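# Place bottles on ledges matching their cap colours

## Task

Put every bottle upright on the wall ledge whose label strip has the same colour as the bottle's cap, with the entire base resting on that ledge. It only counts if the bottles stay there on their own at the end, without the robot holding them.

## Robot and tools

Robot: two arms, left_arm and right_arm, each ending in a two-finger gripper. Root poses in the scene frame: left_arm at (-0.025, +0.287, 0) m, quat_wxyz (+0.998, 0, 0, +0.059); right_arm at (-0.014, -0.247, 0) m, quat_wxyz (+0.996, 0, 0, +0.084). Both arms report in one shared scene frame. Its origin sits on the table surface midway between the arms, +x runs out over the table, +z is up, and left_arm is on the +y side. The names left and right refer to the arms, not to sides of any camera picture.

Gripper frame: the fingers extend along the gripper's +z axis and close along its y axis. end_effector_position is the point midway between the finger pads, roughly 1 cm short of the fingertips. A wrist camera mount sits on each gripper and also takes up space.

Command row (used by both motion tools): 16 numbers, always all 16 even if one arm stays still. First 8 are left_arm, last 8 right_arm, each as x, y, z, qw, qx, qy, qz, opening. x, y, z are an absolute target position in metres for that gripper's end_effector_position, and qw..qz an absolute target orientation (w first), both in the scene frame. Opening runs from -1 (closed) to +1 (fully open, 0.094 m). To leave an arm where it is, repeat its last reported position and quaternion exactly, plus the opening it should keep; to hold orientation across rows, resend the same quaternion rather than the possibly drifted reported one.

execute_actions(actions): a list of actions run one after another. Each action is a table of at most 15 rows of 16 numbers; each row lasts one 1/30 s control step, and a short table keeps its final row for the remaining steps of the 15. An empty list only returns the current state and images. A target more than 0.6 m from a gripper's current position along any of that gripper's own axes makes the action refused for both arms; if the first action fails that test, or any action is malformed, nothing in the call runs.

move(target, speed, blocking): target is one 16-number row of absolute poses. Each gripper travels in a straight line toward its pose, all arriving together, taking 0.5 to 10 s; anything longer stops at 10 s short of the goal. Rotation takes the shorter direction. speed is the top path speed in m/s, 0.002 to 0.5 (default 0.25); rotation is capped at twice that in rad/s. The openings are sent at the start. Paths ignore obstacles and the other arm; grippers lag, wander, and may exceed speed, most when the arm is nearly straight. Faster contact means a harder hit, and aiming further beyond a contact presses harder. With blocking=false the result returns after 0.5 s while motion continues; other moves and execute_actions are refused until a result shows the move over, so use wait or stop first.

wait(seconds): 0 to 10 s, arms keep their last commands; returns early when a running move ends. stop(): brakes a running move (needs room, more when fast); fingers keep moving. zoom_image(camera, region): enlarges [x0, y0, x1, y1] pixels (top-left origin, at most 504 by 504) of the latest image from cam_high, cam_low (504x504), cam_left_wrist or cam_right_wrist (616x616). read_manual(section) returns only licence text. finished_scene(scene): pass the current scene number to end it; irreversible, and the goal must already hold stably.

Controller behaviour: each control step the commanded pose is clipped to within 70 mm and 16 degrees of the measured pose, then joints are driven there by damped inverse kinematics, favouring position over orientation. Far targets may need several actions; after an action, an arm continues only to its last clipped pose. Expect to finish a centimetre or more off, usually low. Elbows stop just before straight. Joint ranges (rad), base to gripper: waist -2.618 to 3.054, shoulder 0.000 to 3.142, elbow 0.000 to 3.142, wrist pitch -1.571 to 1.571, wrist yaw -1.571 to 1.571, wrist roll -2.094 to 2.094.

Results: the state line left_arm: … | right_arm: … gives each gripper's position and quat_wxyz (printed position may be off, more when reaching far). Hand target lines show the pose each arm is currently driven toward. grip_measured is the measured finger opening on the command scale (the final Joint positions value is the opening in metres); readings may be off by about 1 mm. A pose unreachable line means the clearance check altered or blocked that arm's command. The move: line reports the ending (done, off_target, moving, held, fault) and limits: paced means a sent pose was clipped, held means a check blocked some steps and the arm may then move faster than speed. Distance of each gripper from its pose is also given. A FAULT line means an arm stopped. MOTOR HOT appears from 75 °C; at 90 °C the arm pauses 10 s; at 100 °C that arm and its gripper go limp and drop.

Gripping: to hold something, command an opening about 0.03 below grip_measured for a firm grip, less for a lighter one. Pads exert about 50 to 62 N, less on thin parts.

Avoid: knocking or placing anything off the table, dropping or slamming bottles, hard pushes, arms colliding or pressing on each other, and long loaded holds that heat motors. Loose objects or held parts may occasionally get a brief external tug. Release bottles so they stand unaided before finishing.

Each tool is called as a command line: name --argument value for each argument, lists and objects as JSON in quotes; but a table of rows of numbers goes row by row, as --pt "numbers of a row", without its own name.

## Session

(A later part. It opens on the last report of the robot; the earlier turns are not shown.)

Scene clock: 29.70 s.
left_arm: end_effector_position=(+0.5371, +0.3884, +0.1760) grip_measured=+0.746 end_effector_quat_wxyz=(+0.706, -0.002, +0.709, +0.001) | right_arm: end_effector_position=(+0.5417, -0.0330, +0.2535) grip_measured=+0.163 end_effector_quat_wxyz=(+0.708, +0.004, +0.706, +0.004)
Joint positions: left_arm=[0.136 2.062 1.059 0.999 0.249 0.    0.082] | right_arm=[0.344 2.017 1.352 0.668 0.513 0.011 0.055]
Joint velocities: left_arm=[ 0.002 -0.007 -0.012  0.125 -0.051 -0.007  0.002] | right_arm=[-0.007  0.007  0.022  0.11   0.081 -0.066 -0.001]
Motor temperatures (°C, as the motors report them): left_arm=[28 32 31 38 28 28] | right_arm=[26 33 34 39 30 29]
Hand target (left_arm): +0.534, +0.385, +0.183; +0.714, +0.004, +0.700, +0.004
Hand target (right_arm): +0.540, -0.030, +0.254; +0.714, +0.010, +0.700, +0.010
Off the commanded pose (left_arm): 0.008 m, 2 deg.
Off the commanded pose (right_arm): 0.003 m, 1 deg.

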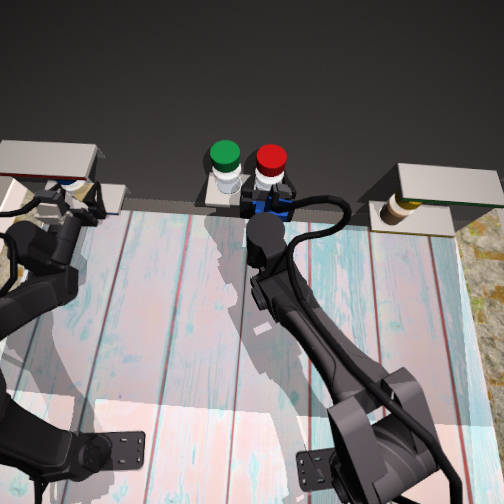

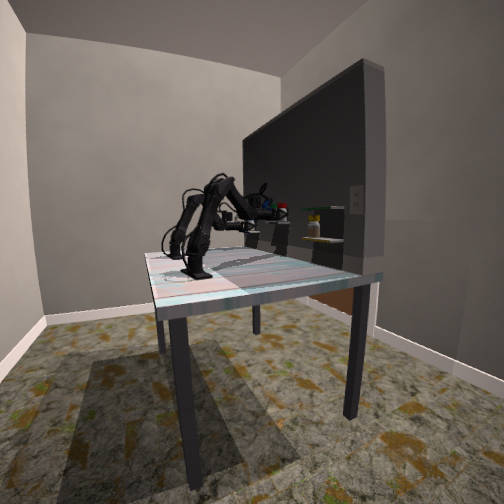

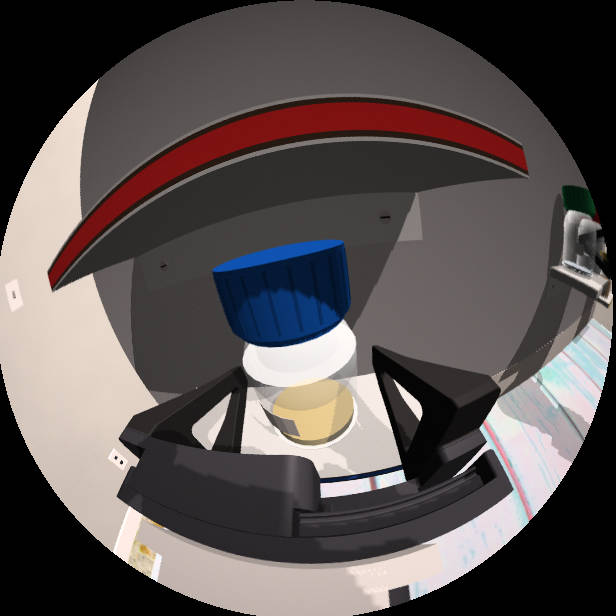

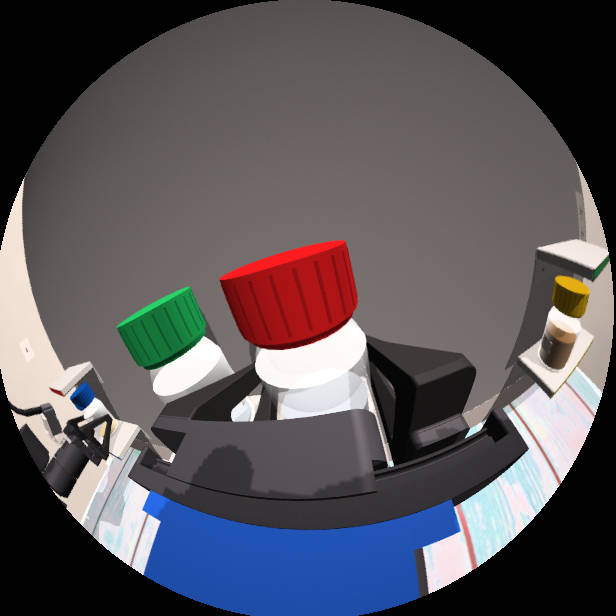

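execute_actions --actions '[[[0.530,0.387,0.183,0.712,0.004,0.702,0.004,0.75,0.540,-0.031,0.254,0.712,0.010,0.702,0.010,0.14],[0.526,0.387,0.183,0.712,0.004,0.702,0.004,0.75,0.540,-0.032,0.254,0.712,0.010,0.702,0.010,0.16],[0.521,0.387,0.183,0.712,0.004,0.702,0.004,0.75,0.540,-0.032,0.254,0.711,0.010,0.703,0.010,0.19],[0.516,0.387,0.183,0.712,0.004,0.702,0.004,0.75,0.540,-0.032,0.254,0.710,0.010,0.704,0.010,0.23],[0.510,0.387,0.183,0.712,0.004,0.702,0.004,0.75,0.540,-0.032,0.254,0.710,0.010,0.704,0.010,0.29],[0.504,0.387,0.183,0.712,0.004,0.702,0.004,0.75,0.540,-0.032,0.254,0.710,0.010,0.704,0.010,0.36],[0.498,0.387,0.183,0.712,0.004,0.702,0.004,0.75,0.540,-0.032,0.254,0.710,0.010,0.704,0.010,0.43],[0.492,0.387,0.183,0.712,0.004,0.702,0.004,0.75,0.539,-0.032,0.254,0.710,0.010,0.704,0.010,0.50],[0.486,0.387,0.183,0.712,0.004,0.702,0.004,0.75,0.537,-0.032,0.254,0.710,0.010,0.704,0.010,0.50],[0.480,0.387,0.183,0.712,0.004,0.702,0.004,0.75,0.534,-0.032,0.254,0.710,0.010,0.704,0.010,0.50],[0.474,0.387,0.183,0.712,0.004,0.702,0.004,0.75,0.530,-0.032,0.254,0.710,0.010,0.704,0.010,0.50],[0.468,0.387,0.183,0.712,0.004,0.702,0.004,0.75,0.525,-0.032,0.254,0.710,0.010,0.704,0.010,0.50],[0.462,0.386,0.184,0.712,0.004,0.702,0.004,0.75,0.520,-0.032,0.254,0.710,0.010,0.704,0.010,0.50],[0.456,0.384,0.185,0.712,0.004,0.702,0.004,0.75,0.515,-0.032,0.254,0.710,0.010,0.704,0.010,0.50],[0.450,0.381,0.187,0.712,0.004,0.702,0.004,0.75,0.510,-0.032,0.254,0.710,0.010,0.704,0.010,0.50]],[[0.445,0.377,0.190,0.712,0.003,0.702,0.003,0.75,0.504,-0.032,0.254,0.710,0.010,0.704,0.010,0.50],[0.441,0.372,0.193,0.712,0.003,0.702,0.003,0.75,0.498,-0.032,0.254,0.710,0.010,0.704,0.010,0.50],[0.438,0.367,0.197,0.712,0.003,0.702,0.003,0.75,0.492,-0.032,0.254,0.710,0.010,0.704,0.010,0.50],[0.435,0.362,0.201,0.712,0.002,0.702,0.002,0.75,0.486,-0.032,0.254,0.710,0.010,0.704,0.010,0.50],[0.433,0.357,0.205,0.712,0.002,0.702,0.002,0.75,0.480,-0.031,0.254,0.710,0.010,0.704,0.010,0.50],[0.432,0.352,0.209,0.712,0.002,0.702,0.002,0.75,0.475,-0.029,0.254,0.710,0.010,0.704,0.010,0.50],[0.431,0.347,0.213,0.712,0.001,0.702,0.001,0.75,0.471,-0.025,0.254,0.710,0.010,0.704,0.010,0.50],[0.430,0.342,0.217,0.712,0.001,0.702,0.001,0.75,0.468,-0.019,0.254,0.710,0.010,0.704,0.010,0.52],[0.430,0.337,0.221,0.712,0.001,0.702,0.001,0.75,0.467,-0.012,0.254,0.710,0.010,0.704,0.010,0.54],[0.430,0.332,0.225,0.712,0,0.702,0,0.75,0.467,-0.004,0.254,0.710,0.010,0.704,0.010,0.56],[0.430,0.327,0.229,0.712,0,0.702,0,0.75,0.467,0.005,0.254,0.710,0.010,0.704,0.010,0.58],[0.430,0.322,0.233,0.712,0,0.702,0,0.75,0.467,0.014,0.254,0.710,0.010,0.704,0.010,0.58],[0.430,0.317,0.237,0.712,0,0.702,0,0.75,0.467,0.023,0.254,0.710,0.010,0.704,0.010,0.58],[0.430,0.312,0.241,0.712,0,0.702,0,0.75,0.467,0.031,0.254,0.710,0.010,0.704,0.010,0.58],[0.430,0.307,0.245,0.712,0,0.702,0,0.75,0.467,0.038,0.254,0.710,0.010,0.704,0.010,0.58]],[[0.430,0.302,0.248,0.712,0,0.702,0,0.75,0.468,0.044,0.254,0.710,0.010,0.704,0.010,0.58],[0.430,0.297,0.251,0.712,0,0.702,0,0.75,0.469,0.049,0.254,0.710,0.010,0.704,0.010,0.58],[0.430,0.292,0.254,0.712,0,0.702,0,0.75,0.471,0.052,0.254,0.710,0.010,0.704,0.010,0.58],[0.430,0.287,0.256,0.712,0,0.702,0,0.75,0.474,0.054,0.254,0.710,0.010,0.704,0.010,0.58],[0.430,0.282,0.258,0.712,0,0.702,0,0.75,0.477,0.055,0.254,0.710,0.010,0.704,0.010,0.58],[0.430,0.278,0.260,0.712,0,0.702,0,0.75,0.480,0.055,0.254,0.710,0.010,0.704,0.010,0.58],[0.430,0.274,0.261,0.712,0,0.702,0,0.75,0.483,0.055,0.254,0.710,0.010,0.704,0.010,0.58],[0.430,0.270,0.262,0.712,0,0.702,0,0.75,0.486,0.055,0.254,0.710,0.010,0.704,0.010,0.58],[0.430,0.266,0.262,0.712,0,0.702,0,0.75,0.489,0.055,0.254,0.710,0.010,0.704,0.010,0.58],[0.430,0.263,0.262,0.712,0,0.702,0,0.75,0.491,0.055,0.254,0.710,0.010,0.704,0.010,0.58],[0.430,0.260,0.262,0.712,0,0.702,0,0.75,0.493,0.055,0.254,0.710,0.010,0.704,0.010,0.58],[0.430,0.258,0.262,0.712,0,0.702,0,0.75,0.495,0.055,0.254,0.710,0.010,0.704,0.010,0.58]]]'

Scene clock: 32.53 s.
left_arm: end_effector_position=(+0.4286, +0.2537, +0.2419) grip_measured=+0.747 end_effector_quat_wxyz=(+0.700, +0.015, +0.714, -0.012) | right_arm: end_effector_position=(+0.4880, +0.0559, +0.2551) grip_measured=+0.577 end_effector_quat_wxyz=(+0.715, +0.008, +0.699, +0.018)
Joint positions: left_arm=[-0.218  1.469  0.668  0.78  -0.063  0.002  0.082] | right_arm=[0.576 2.05  1.386 0.695 0.732 0.017 0.074]
Joint velocities: left_arm=[-0.051 -0.022 -0.012 -0.11  -0.227  0.007 -0.001] | right_arm=[-0.066  0.007  0.081 -0.066  0.007  0.007 -0.001]
Motor temperatures (°C, as the motors report them): left_arm=[28 32 31 38 28 28] | right_arm=[26 33 34 39 30 29]
Hand target (left_arm): +0.429, +0.258, +0.262; +0.712, +0.001, +0.702, -0.001
Hand target (right_arm): +0.494, +0.055, +0.254; +0.710, +0.010, +0.704, +0.010
Off the commanded pose (left_arm): 0.021 m, 3 deg.
Off the commanded pose (right_arm): 0.007 m, 1 deg.

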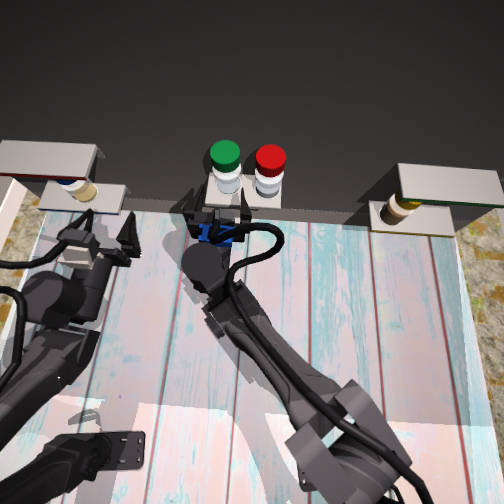

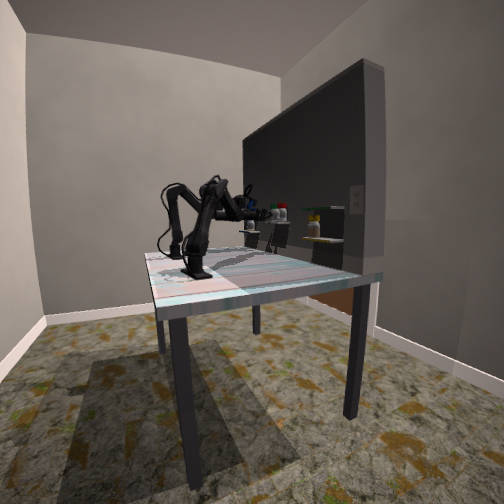

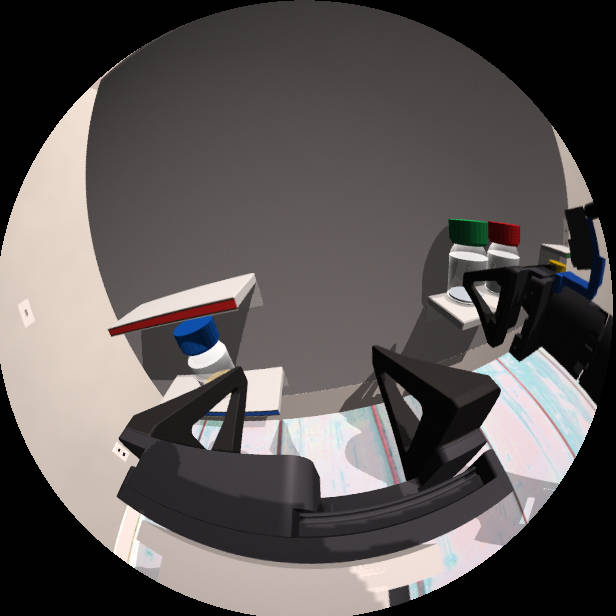

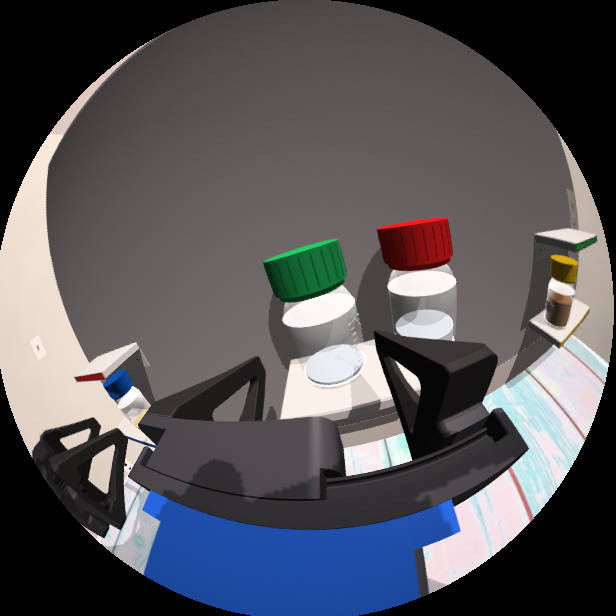

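execute_actions --actions '[[[0.430,0.258,0.262,0.712,0,0.702,0,0.75,0.496,0.054,0.254,0.710,0.010,0.704,0.010,0.57],[0.430,0.258,0.262,0.712,0,0.702,0,0.75,0.498,0.053,0.254,0.710,0.010,0.704,0.010,0.56],[0.430,0.258,0.262,0.712,0,0.702,0,0.75,0.500,0.052,0.254,0.709,0.010,0.705,0.010,0.55],[0.430,0.258,0.262,0.712,0,0.702,0,0.75,0.503,0.051,0.254,0.709,0.010,0.705,0.010,0.55],[0.430,0.258,0.262,0.712,0,0.702,0,0.75,0.506,0.051,0.254,0.708,0.010,0.706,0.010,0.55],[0.430,0.258,0.262,0.712,0,0.702,0,0.75,0.509,0.051,0.254,0.708,0.010,0.706,0.010,0.55],[0.430,0.258,0.262,0.712,0,0.702,0,0.75,0.512,0.051,0.254,0.708,0.010,0.706,0.010,0.55],[0.430,0.258,0.262,0.712,0,0.702,0,0.75,0.515,0.051,0.254,0.708,0.010,0.706,0.010,0.55],[0.430,0.258,0.262,0.712,0,0.702,0,0.75,0.518,0.051,0.254,0.708,0.010,0.706,0.010,0.55],[0.430,0.258,0.262,0.712,0,0.702,0,0.75,0.521,0.051,0.254,0.708,0.010,0.706,0.010,0.55],[0.430,0.258,0.262,0.712,0,0.702,0,0.75,0.523,0.051,0.254,0.708,0.010,0.706,0.010,0.55],[0.430,0.258,0.262,0.712,0,0.702,0,0.75,0.525,0.051,0.254,0.708,0.010,0.706,0.010,0.55]]]'

zoom_image --camera "cam_high" --region '[170,120,320,250]'

Scene clock: 33.53 s.
left_arm: end_effector_position=(+0.4285, +0.2601, +0.2372) grip_measured=+0.747 end_effector_quat_wxyz=(+0.693, +0.002, +0.721, +0.002) | right_arm: end_effector_position=(+0.5192, +0.0471, +0.2559) grip_measured=+0.553 end_effector_quat_wxyz=(+0.714, +0.017, +0.700, +0.008)
Joint positions: left_arm=[-0.219  1.469  0.668  0.761 -0.101  0.002  0.082] | right_arm=[0.523 2.12  1.502 0.642 0.704 0.019 0.073]
Joint velocities: left_arm=[0.002 0.002 0.002 0.051 0.007 0.022 0.001] | right_arm=[-0.061  0.061  0.051 -0.11  -0.051 -0.007 -0.001]
Motor temperatures (°C, as the motors report them): left_arm=[28 32 31 38 28 28] | right_arm=[26 33 34 39 30 29]
Hand target (left_arm): +0.429, +0.258, +0.262; +0.712, -0.000, +0.702, +0.000
Hand target (right_arm): +0.524, +0.051, +0.254; +0.708, +0.010, +0.706, +0.010
Off the commanded pose (left_arm): 0.025 m, 3 deg.
Off the commanded pose (right_arm): 0.007 m, 1 deg.

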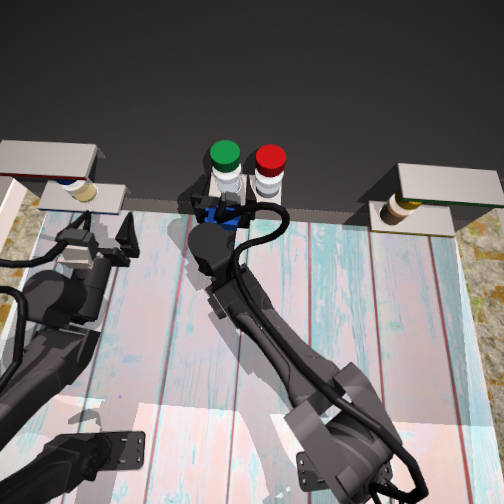

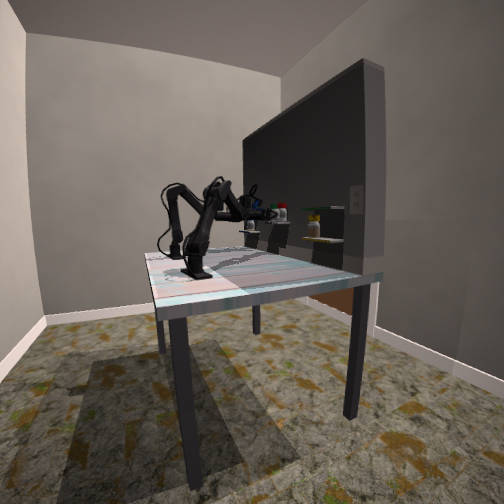

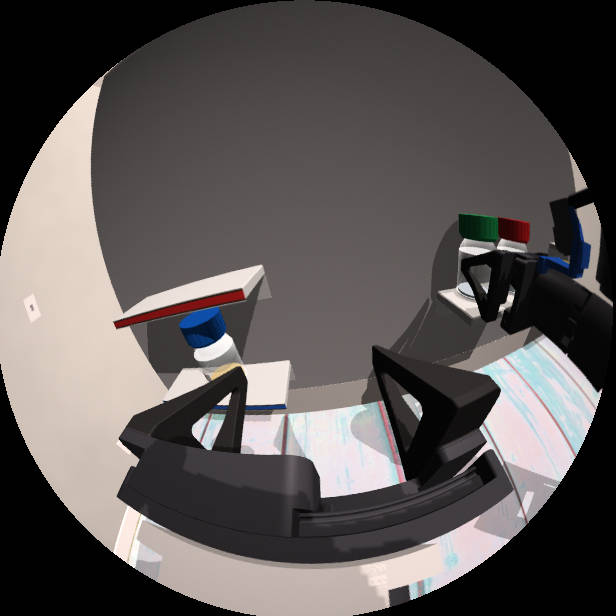

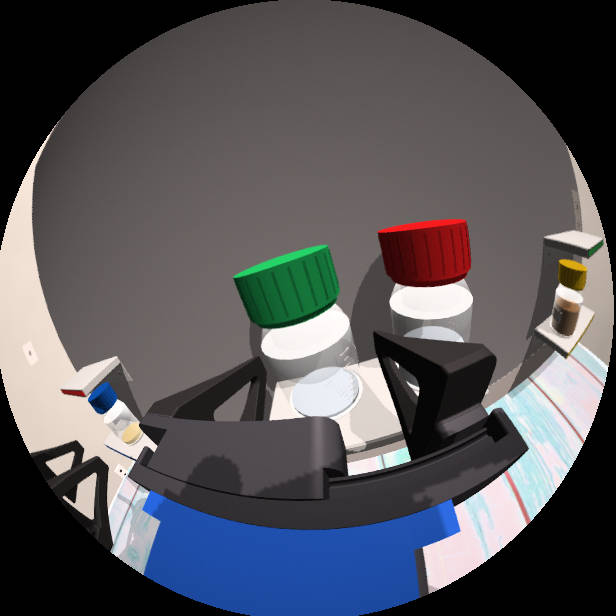

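Region (170, 120, 320, 250) of cam_high's 504x504 image, scaled by 3.360, with more detail than that image has; it fills the top 437 rows of this view, and the rest is white.

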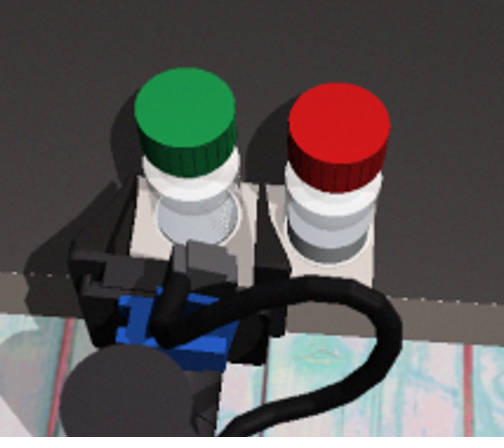

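execute_actions --actions '[[[0.430,0.258,0.262,0.712,0,0.702,0,0.75,0.526,0.053,0.254,0.708,0.010,0.706,0.010,0.54],[0.430,0.258,0.262,0.712,0,0.702,0,0.75,0.527,0.055,0.254,0.708,0.010,0.706,0.010,0.53],[0.430,0.258,0.262,0.712,0,0.702,0,0.75,0.529,0.056,0.254,0.708,0.010,0.706,0.010,0.52],[0.430,0.258,0.262,0.712,0,0.702,0,0.75,0.531,0.056,0.254,0.708,0.010,0.706,0.010,0.51],[0.430,0.258,0.262,0.712,0,0.702,0,0.75,0.534,0.056,0.254,0.708,0.010,0.706,0.010,0.50],[0.430,0.258,0.262,0.712,0,0.702,0,0.75,0.537,0.056,0.254,0.708,0.010,0.706,0.010,0.50],[0.430,0.258,0.262,0.712,0,0.702,0,0.75,0.540,0.056,0.254,0.708,0.010,0.706,0.010,0.50],[0.430,0.258,0.262,0.712,0,0.702,0,0.75,0.543,0.056,0.254,0.708,0.010,0.706,0.010,0.50],[0.430,0.258,0.262,0.712,0,0.702,0,0.75,0.546,0.056,0.254,0.708,0.010,0.706,0.010,0.50],[0.430,0.258,0.262,0.712,0,0.702,0,0.75,0.549,0.056,0.254,0.708,0.010,0.706,0.010,0.50],[0.430,0.258,0.262,0.712,0,0.702,0,0.75,0.551,0.056,0.254,0.708,0.010,0.706,0.010,0.50],[0.430,0.258,0.262,0.712,0,0.702,0,0.75,0.552,0.056,0.254,0.708,0.010,0.706,0.010,0.50]]]'

Scene clock: 34.33 s.
left_arm: end_effector_position=(+0.4285, +0.2602, +0.2372) grip_measured=+0.747 end_effector_quat_wxyz=(+0.693, +0.002, +0.721, +0.002) | right_arm: end_effector_position=(+0.5454, +0.0545, +0.2555) grip_measured=+0.503 end_effector_quat_wxyz=(+0.713, +0.015, +0.700, +0.010)
Joint positions: left_arm=[-0.219  1.469  0.668  0.761 -0.102  0.002  0.082] | right_arm=[0.499 2.209 1.647 0.586 0.675 0.02  0.071]
Joint velocities: left_arm=[ 0.002  0.002 -0.007  0.007  0.022 -0.066 -0.001] | right_arm=[-0.056  0.046  0.066 -0.022 -0.007  0.007 -0.   ]
Motor temperatures (°C, as the motors report them): left_arm=[28 32 31 38 28 28] | right_arm=[26 34 35 39 30 29]
Hand target (left_arm): +0.429, +0.258, +0.262; +0.712, -0.000, +0.702, +0.000
Hand target (right_arm): +0.551, +0.056, +0.254; +0.708, +0.010, +0.706, +0.010
Off the commanded pose (left_arm): 0.025 m, 3 deg.
Off the commanded pose (right_arm): 0.007 m, 1 deg.

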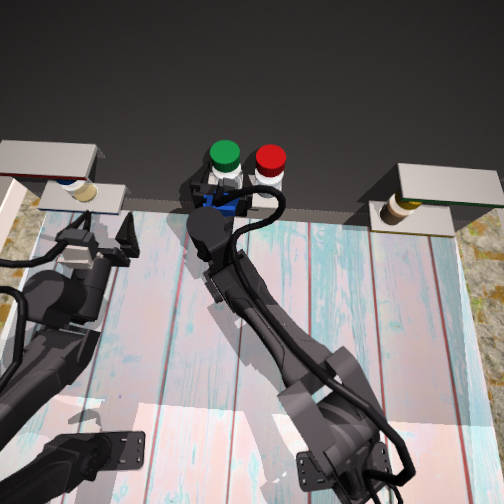

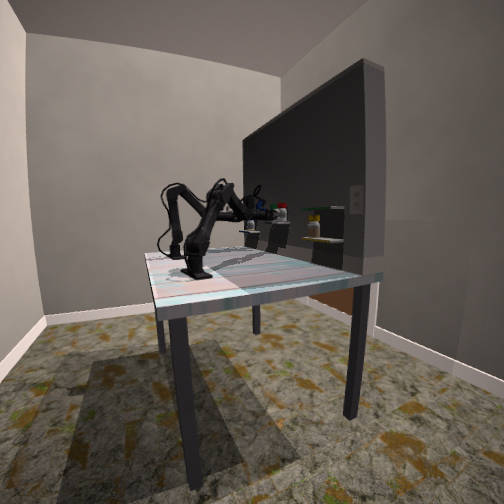

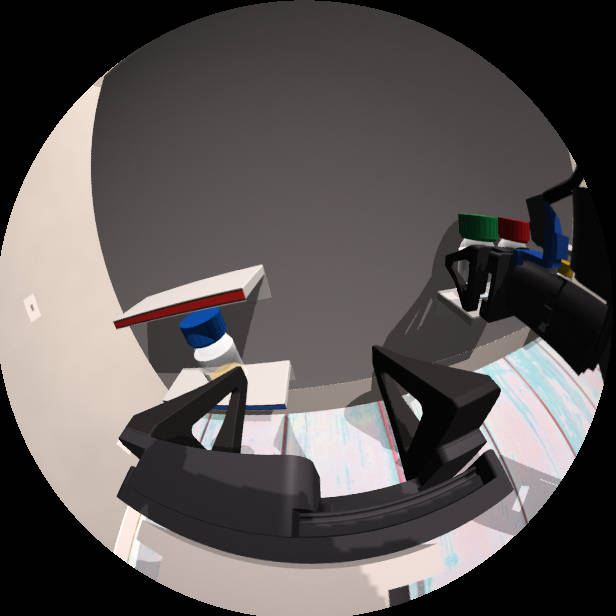

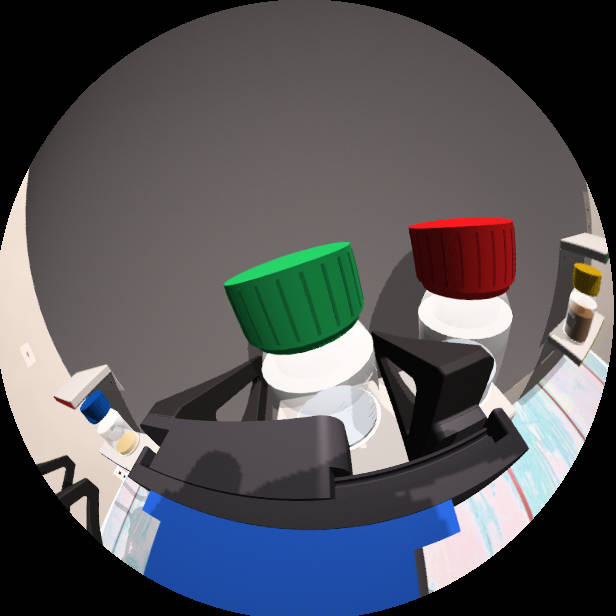

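execute_actions --actions '[[[0.430,0.258,0.262,0.712,0,0.702,0,0.75,0.551,0.055,0.254,0.708,0.008,0.706,0.008,0.45],[0.430,0.258,0.262,0.712,0,0.702,0,0.75,0.551,0.054,0.254,0.708,0.006,0.706,0.006,0.39],[0.430,0.258,0.262,0.712,0,0.702,0,0.75,0.551,0.053,0.254,0.708,0.005,0.706,0.005,0.33],[0.430,0.258,0.262,0.712,0,0.702,0,0.75,0.551,0.053,0.254,0.708,0.005,0.706,0.005,0.28],[0.430,0.258,0.262,0.712,0,0.702,0,0.75,0.551,0.053,0.254,0.708,0.005,0.706,0.005,0.24],[0.430,0.258,0.262,0.712,0,0.702,0,0.75,0.551,0.053,0.254,0.708,0.005,0.706,0.005,0.21],[0.430,0.258,0.262,0.712,0,0.702,0,0.75,0.551,0.053,0.254,0.708,0.005,0.706,0.005,0.185],[0.430,0.258,0.262,0.712,0,0.702,0,0.75,0.551,0.053,0.254,0.708,0.005,0.706,0.005,0.165],[0.430,0.258,0.262,0.712,0,0.702,0,0.75,0.551,0.053,0.254,0.708,0.005,0.706,0.005,0.145],[0.430,0.258,0.262,0.712,0,0.702,0,0.75,0.551,0.053,0.254,0.708,0.005,0.706,0.005,0.125],[0.430,0.258,0.262,0.712,0,0.702,0,0.75,0.551,0.053,0.254,0.708,0.005,0.706,0.005,0.125],[0.430,0.258,0.262,0.712,0,0.702,0,0.75,0.551,0.053,0.254,0.708,0.005,0.706,0.005,0.125],[0.430,0.258,0.262,0.712,0,0.702,0,0.75,0.550,0.053,0.256,0.710,0.005,0.704,0.005,0.125],[0.430,0.258,0.262,0.712,0,0.702,0,0.75,0.549,0.053,0.259,0.712,0.006,0.702,0.006,0.125],[0.430,0.258,0.262,0.712,0,0.702,0,0.75,0.548,0.053,0.263,0.714,0.006,0.700,0.006,0.125]],[[0.430,0.258,0.263,0.712,0,0.702,0,0.75,0.547,0.053,0.267,0.716,0.007,0.698,0.007,0.125],[0.430,0.258,0.264,0.712,0,0.702,0,0.75,0.546,0.053,0.271,0.718,0.007,0.696,0.007,0.125],[0.430,0.258,0.265,0.712,0,0.702,0,0.75,0.545,0.053,0.275,0.720,0.008,0.694,0.008,0.125],[0.430,0.258,0.266,0.712,0,0.702,0,0.75,0.543,0.053,0.279,0.722,0.008,0.692,0.008,0.125],[0.430,0.258,0.267,0.712,0,0.702,0,0.75,0.541,0.053,0.283,0.724,0.008,0.690,0.008,0.125],[0.430,0.258,0.268,0.712,0,0.702,0,0.75,0.538,0.053,0.287,0.726,0.008,0.688,0.008,0.125],[0.430,0.258,0.268,0.712,0,0.702,0,0.75,0.534,0.053,0.291,0.728,0.008,0.686,0.008,0.125],[0.430,0.258,0.268,0.712,0,0.702,0,0.75,0.529,0.053,0.294,0.729,0.008,0.685,0.008,0.125],[0.430,0.258,0.268,0.712,0,0.702,0,0.75,0.523,0.053,0.297,0.730,0.008,0.684,0.008,0.125],[0.430,0.258,0.268,0.712,0,0.702,0,0.75,0.517,0.053,0.299,0.730,0.008,0.684,0.008,0.125],[0.430,0.258,0.268,0.712,0,0.702,0,0.75,0.511,0.053,0.301,0.730,0.008,0.684,0.008,0.125],[0.430,0.258,0.268,0.712,0,0.702,0,0.75,0.505,0.053,0.303,0.730,0.008,0.684,0.008,0.125],[0.430,0.258,0.268,0.712,0,0.702,0,0.75,0.499,0.053,0.305,0.730,0.008,0.684,0.008,0.125],[0.430,0.258,0.268,0.712,0,0.702,0,0.75,0.493,0.053,0.307,0.730,0.008,0.684,0.008,0.125],[0.430,0.258,0.268,0.712,0,0.702,0,0.75,0.487,0.053,0.309,0.730,0.008,0.684,0.008,0.125]]]'

Scene clock: 36.03 s.
left_arm: end_effector_position=(+0.4306, +0.2600, +0.2388) grip_measured=+0.747 end_effector_quat_wxyz=(+0.690, +0.002, +0.724, +0.003) | right_arm: end_effector_position=(+0.5105, +0.0531, +0.2917) grip_measured=+0.157 end_effector_quat_wxyz=(+0.720, +0.002, +0.694, +0.006)
Joint positions: left_arm=[-0.219  1.469  0.685  0.737 -0.102  0.002  0.082] | right_arm=[ 0.54   2.064  1.546  0.565  0.703 -0.019  0.054]
Joint velocities: left_arm=[ 0.002  0.007 -0.002 -0.022  0.095  0.066 -0.001] | right_arm=[ 0.3   -0.642 -0.52  -0.037  0.286 -0.022 -0.001]
Motor temperatures (°C, as the motors report them): left_arm=[28 32 31 38 28 28] | right_arm=[26 34 35 39 30 29]
Hand target (left_arm): +0.429, +0.258, +0.268; +0.712, -0.000, +0.702, +0.000
Hand target (right_arm): +0.492, +0.053, +0.309; +0.729, +0.009, +0.684, +0.008
Off the commanded pose (left_arm): 0.029 m, 4 deg.
Off the commanded pose (right_arm): 0.029 m, 2 deg.

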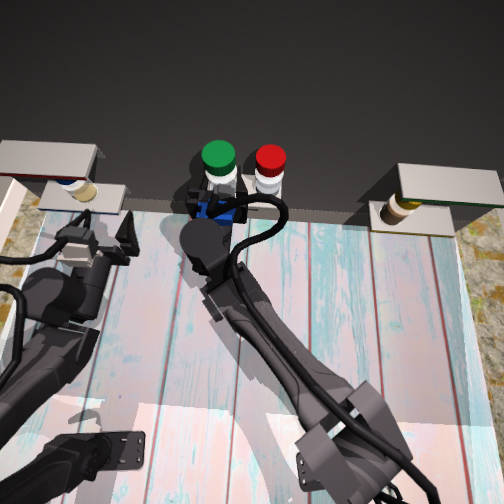

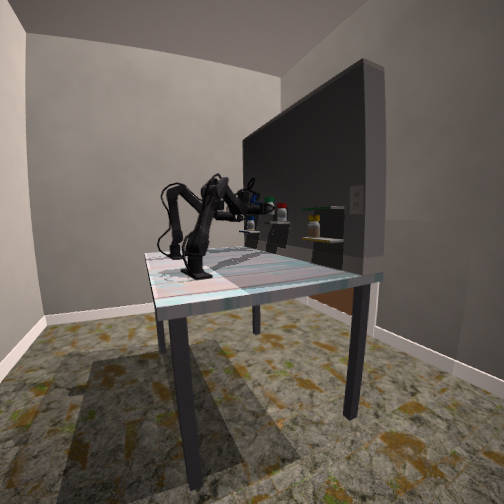

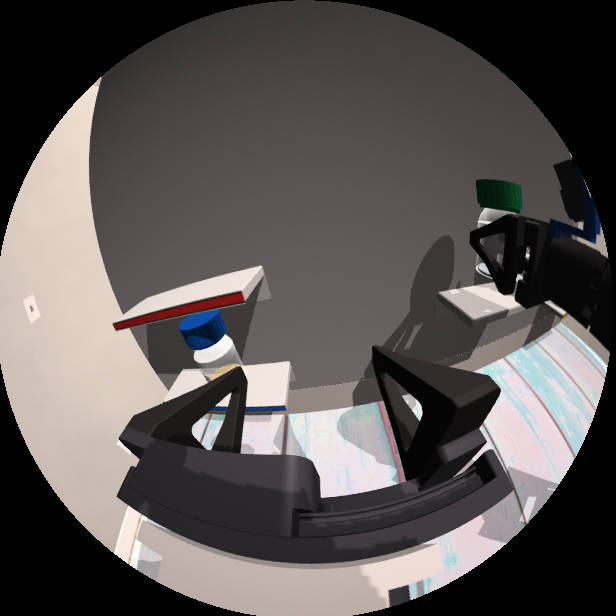

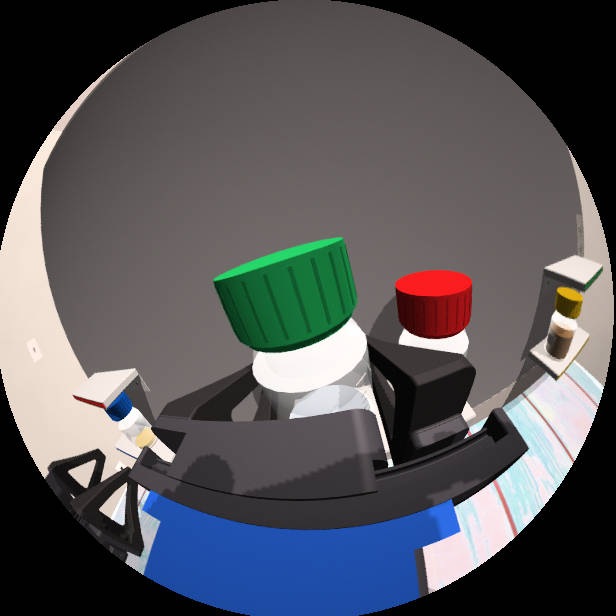

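execute_actions --actions '[[[0.430,0.258,0.268,0.712,0,0.702,0,0.76,0.487,0.053,0.310,0.730,0.008,0.684,0.008,0.125],[0.430,0.258,0.268,0.712,0,0.702,0,0.77,0.481,0.053,0.312,0.730,0.008,0.684,0.008,0.125],[0.430,0.258,0.268,0.712,0,0.702,0,0.78,0.474,0.051,0.314,0.730,0.008,0.684,0.008,0.125],[0.430,0.258,0.268,0.712,0,0.702,0,0.79,0.467,0.047,0.316,0.730,0.008,0.684,0.008,0.125],[0.430,0.257,0.268,0.712,0,0.702,0,0.80,0.461,0.041,0.318,0.730,0.008,0.684,0.008,0.125],[0.430,0.255,0.268,0.712,0,0.702,0,0.80,0.457,0.033,0.320,0.730,0.007,0.684,0.007,0.125],[0.430,0.251,0.268,0.712,0,0.702,0,0.80,0.454,0.024,0.322,0.730,0.007,0.684,0.007,0.125],[0.430,0.245,0.268,0.712,-0.001,0.702,-0.001,0.80,0.453,0.014,0.324,0.730,0.007,0.684,0.007,0.125],[0.431,0.238,0.268,0.712,-0.001,0.702,-0.001,0.80,0.452,0.003,0.326,0.730,0.006,0.684,0.006,0.125],[0.432,0.230,0.268,0.712,-0.002,0.702,-0.002,0.80,0.452,-0.008,0.328,0.730,0.006,0.684,0.006,0.125],[0.433,0.221,0.268,0.712,-0.002,0.702,-0.002,0.80,0.452,-0.019,0.331,0.730,0.006,0.684,0.006,0.125],[0.434,0.212,0.268,0.712,-0.003,0.702,-0.003,0.80,0.452,-0.030,0.334,0.730,0.005,0.684,0.005,0.125],[0.435,0.203,0.268,0.712,-0.003,0.702,-0.003,0.80,0.452,-0.041,0.337,0.730,0.005,0.684,0.005,0.125],[0.436,0.194,0.268,0.712,-0.004,0.702,-0.004,0.80,0.452,-0.052,0.340,0.730,0.004,0.684,0.004,0.125],[0.437,0.185,0.268,0.712,-0.004,0.702,-0.004,0.80,0.452,-0.063,0.343,0.730,0.004,0.684,0.004,0.125]],[[0.438,0.176,0.268,0.712,-0.005,0.702,-0.005,0.80,0.452,-0.074,0.346,0.730,0.003,0.684,0.003,0.125],[0.439,0.167,0.268,0.712,-0.005,0.702,-0.005,0.80,0.452,-0.085,0.349,0.730,0.003,0.684,0.003,0.125],[0.440,0.158,0.268,0.712,-0.006,0.702,-0.006,0.80,0.452,-0.096,0.352,0.730,0.002,0.684,0.002,0.125],[0.441,0.149,0.268,0.712,-0.006,0.702,-0.006,0.80,0.453,-0.107,0.354,0.730,0.002,0.684,0.002,0.125],[0.442,0.140,0.268,0.712,-0.007,0.702,-0.007,0.80,0.454,-0.118,0.356,0.730,0.001,0.684,0.001,0.125],[0.443,0.131,0.268,0.712,-0.007,0.702,-0.007,0.80,0.456,-0.129,0.358,0.730,0.001,0.684,0.001,0.125],[0.444,0.122,0.267,0.712,-0.008,0.702,-0.008,0.80,0.458,-0.140,0.360,0.730,0,0.684,0,0.125],[0.445,0.113,0.267,0.712,-0.008,0.702,-0.008,0.80,0.461,-0.151,0.362,0.730,0,0.684,0,0.125],[0.446,0.104,0.267,0.712,-0.009,0.702,-0.009,0.80,0.464,-0.162,0.363,0.730,-0.001,0.684,-0.001,0.125],[0.447,0.095,0.267,0.712,-0.009,0.702,-0.009,0.80,0.467,-0.173,0.364,0.730,-0.001,0.684,-0.001,0.125],[0.448,0.086,0.266,0.712,-0.010,0.702,-0.010,0.80,0.470,-0.184,0.365,0.730,-0.002,0.684,-0.002,0.125],[0.449,0.077,0.266,0.712,-0.010,0.702,-0.010,0.80,0.473,-0.195,0.365,0.730,-0.002,0.684,-0.002,0.125],[0.450,0.068,0.266,0.712,-0.011,0.702,-0.011,0.80,0.476,-0.206,0.365,0.730,-0.003,0.684,-0.003,0.125],[0.451,0.059,0.265,0.712,-0.011,0.702,-0.011,0.80,0.479,-0.217,0.365,0.730,-0.003,0.684,-0.003,0.125],[0.452,0.050,0.265,0.712,-0.012,0.702,-0.012,0.80,0.482,-0.228,0.365,0.730,-0.004,0.684,-0.004,0.125]],[[0.453,0.041,0.265,0.712,-0.012,0.702,-0.012,0.80,0.485,-0.239,0.365,0.730,-0.004,0.684,-0.004,0.125],[0.454,0.032,0.265,0.712,-0.012,0.702,-0.012,0.80,0.488,-0.250,0.365,0.730,-0.005,0.684,-0.005,0.125],[0.455,0.023,0.264,0.712,-0.013,0.702,-0.013,0.80,0.491,-0.261,0.365,0.730,-0.005,0.684,-0.005,0.125],[0.456,0.014,0.264,0.712,-0.013,0.702,-0.013,0.80,0.494,-0.272,0.365,0.730,-0.006,0.684,-0.006,0.125],[0.457,0.005,0.264,0.712,-0.013,0.702,-0.013,0.80,0.497,-0.283,0.365,0.730,-0.006,0.684,-0.006,0.125],[0.458,-0.004,0.263,0.712,-0.014,0.702,-0.014,0.80,0.500,-0.293,0.365,0.730,-0.006,0.684,-0.006,0.125],[0.459,-0.013,0.263,0.712,-0.014,0.702,-0.014,0.80,0.503,-0.303,0.365,0.730,-0.007,0.684,-0.007,0.125],[0.461,-0.021,0.263,0.712,-0.014,0.702,-0.014,0.80,0.506,-0.312,0.365,0.730,-0.007,0.684,-0.007,0.125],[0.463,-0.028,0.262,0.712,-0.015,0.702,-0.015,0.80,0.509,-0.320,0.365,0.730,-0.007,0.684,-0.007,0.125],[0.465,-0.034,0.262,0.712,-0.015,0.702,-0.015,0.80,0.512,-0.328,0.365,0.730,-0.008,0.684,-0.008,0.125],[0.468,-0.039,0.262,0.712,-0.015,0.702,-0.015,0.80,0.515,-0.335,0.365,0.730,-0.008,0.684,-0.008,0.125],[0.471,-0.043,0.262,0.712,-0.015,0.702,-0.015,0.80,0.518,-0.341,0.365,0.730,-0.008,0.684,-0.008,0.125],[0.474,-0.046,0.262,0.712,-0.015,0.702,-0.015,0.80,0.521,-0.346,0.365,0.730,-0.008,0.684,-0.008,0.125],[0.477,-0.048,0.262,0.712,-0.015,0.702,-0.015,0.80,0.524,-0.350,0.365,0.730,-0.008,0.684,-0.008,0.125],[0.480,-0.049,0.262,0.712,-0.015,0.702,-0.015,0.80,0.527,-0.353,0.365,0.730,-0.008,0.684,-0.008,0.125]]]'

wait --seconds 0.1

Scene clock: 38.93 s.
left_arm: end_effector_position=(+0.4704, -0.0502, +0.2546) grip_measured=+0.797 end_effector_quat_wxyz=(+0.713, +0.004, +0.701, -0.024) | right_arm: end_effector_position=(+0.5193, -0.3593, +0.3370) grip_measured=+0.157 end_effector_quat_wxyz=(+0.709, +0.023, +0.704, -0.034)
Joint positions: left_arm=[-0.925  2.105  1.476  0.653 -0.767 -0.011  0.084] | right_arm=[-0.44   1.688  1.265  0.431 -0.19  -0.013  0.054]
Joint velocities: left_arm=[ 0.002  0.422  0.632 -0.256 -0.095 -0.022 -0.   ] | right_arm=[-0.261  0.452  0.54  -0.022 -0.447 -0.051 -0.001]
Motor temperatures (°C, as the motors report them): left_arm=[28 32 32 38 28 28] | right_arm=[26 34 35 39 30 29]
Hand target (left_arm): +0.479, -0.048, +0.262; +0.713, -0.013, +0.700, -0.016
Hand target (right_arm): +0.525, -0.353, +0.363; +0.730, -0.006, +0.683, -0.011
Off the commanded pose (left_arm): 0.012 m, 2 deg.
Off the commanded pose (right_arm): 0.030 m, 6 deg.

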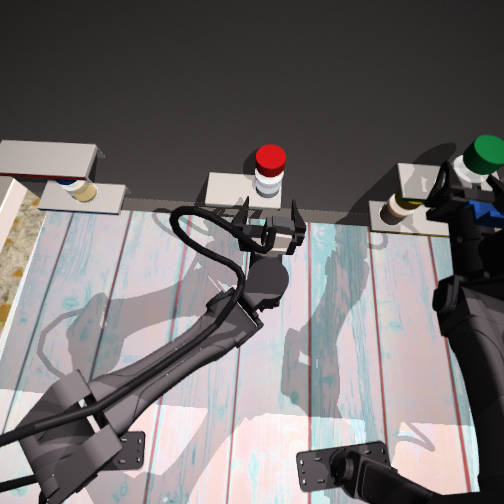

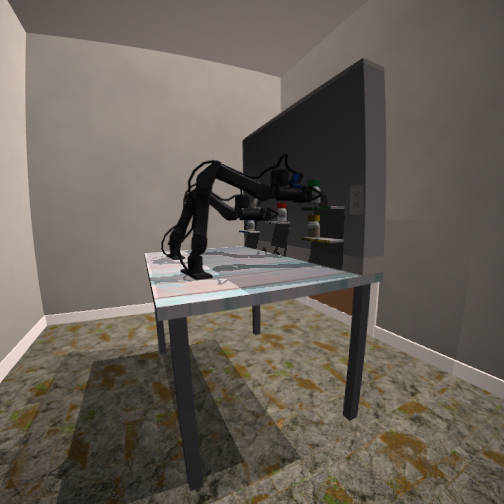

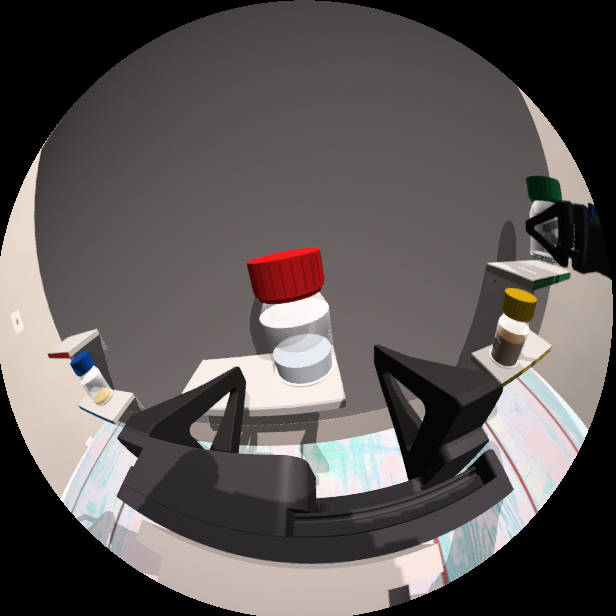

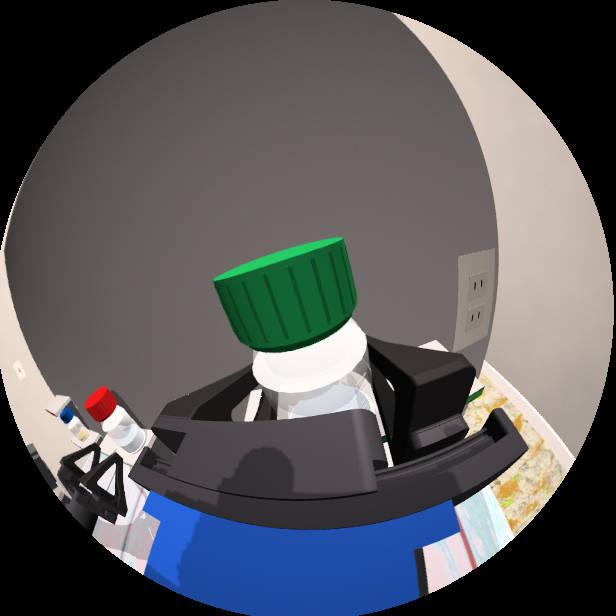

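Scene clock: 39.03 s.
left_arm: end_effector_position=(+0.4745, -0.0523, +0.2516) grip_measured=+0.797 end_effector_quat_wxyz=(+0.710, +0.003, +0.704, -0.018) | right_arm: end_effector_position=(+0.5244, -0.3632, +0.3370) grip_measured=+0.157 end_effector_quat_wxyz=(+0.710, +0.018, +0.703, -0.028)
Joint positions: left_arm=[-0.924  2.126  1.505  0.634 -0.777 -0.011  0.084] | right_arm=[-0.455  1.713  1.292  0.431 -0.221 -0.011  0.054]
Joint velocities: left_arm=[ 0.007  0.056  0.051 -0.154 -0.139 -0.007  0.   ] | right_arm=[-0.012  0.061  0.066  0.095 -0.256 -0.051 -0.001]
Motor temperatures (°C, as the motors report them): left_arm=[28 32 32 38 28 28] | right_arm=[26 34 35 39 30 29]
Hand target (left_arm): +0.479, -0.048, +0.262; +0.713, -0.013, +0.700, -0.016
Hand target (right_arm): +0.525, -0.353, +0.364; +0.730, -0.006, +0.683, -0.011
Off the commanded pose (left_arm): 0.012 m, 2 deg.
Off the commanded pose (right_arm): 0.030 m, 5 deg.
wait: 0.10 s; no rest

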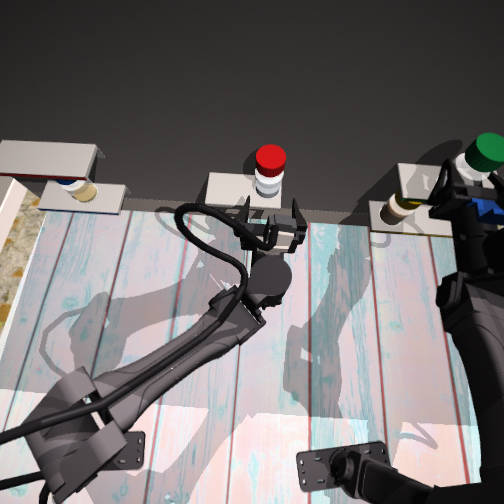

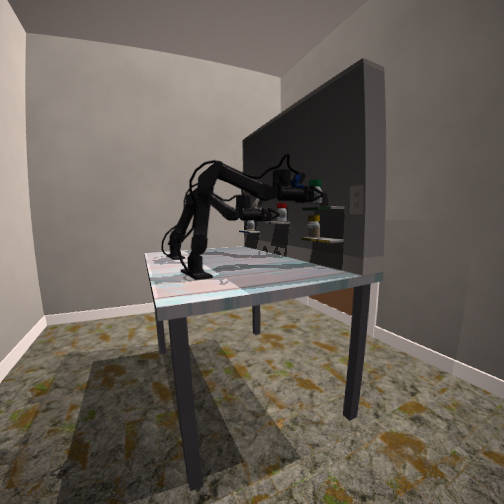

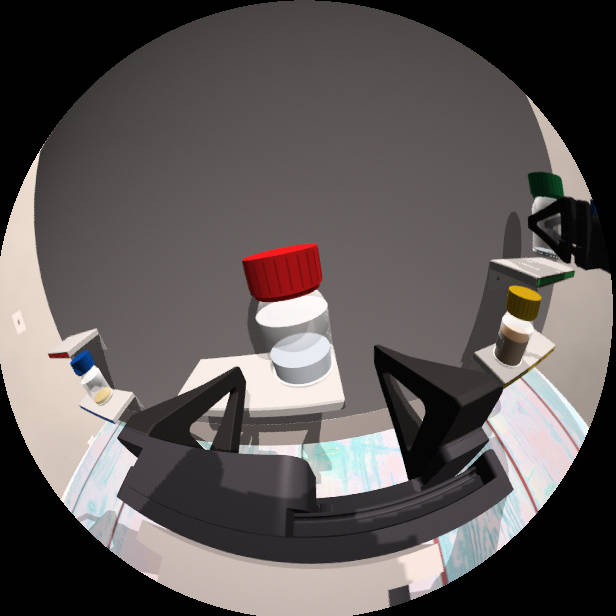

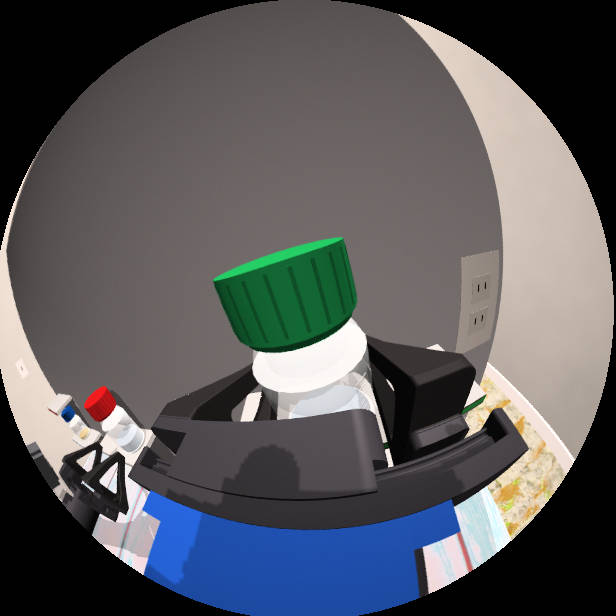

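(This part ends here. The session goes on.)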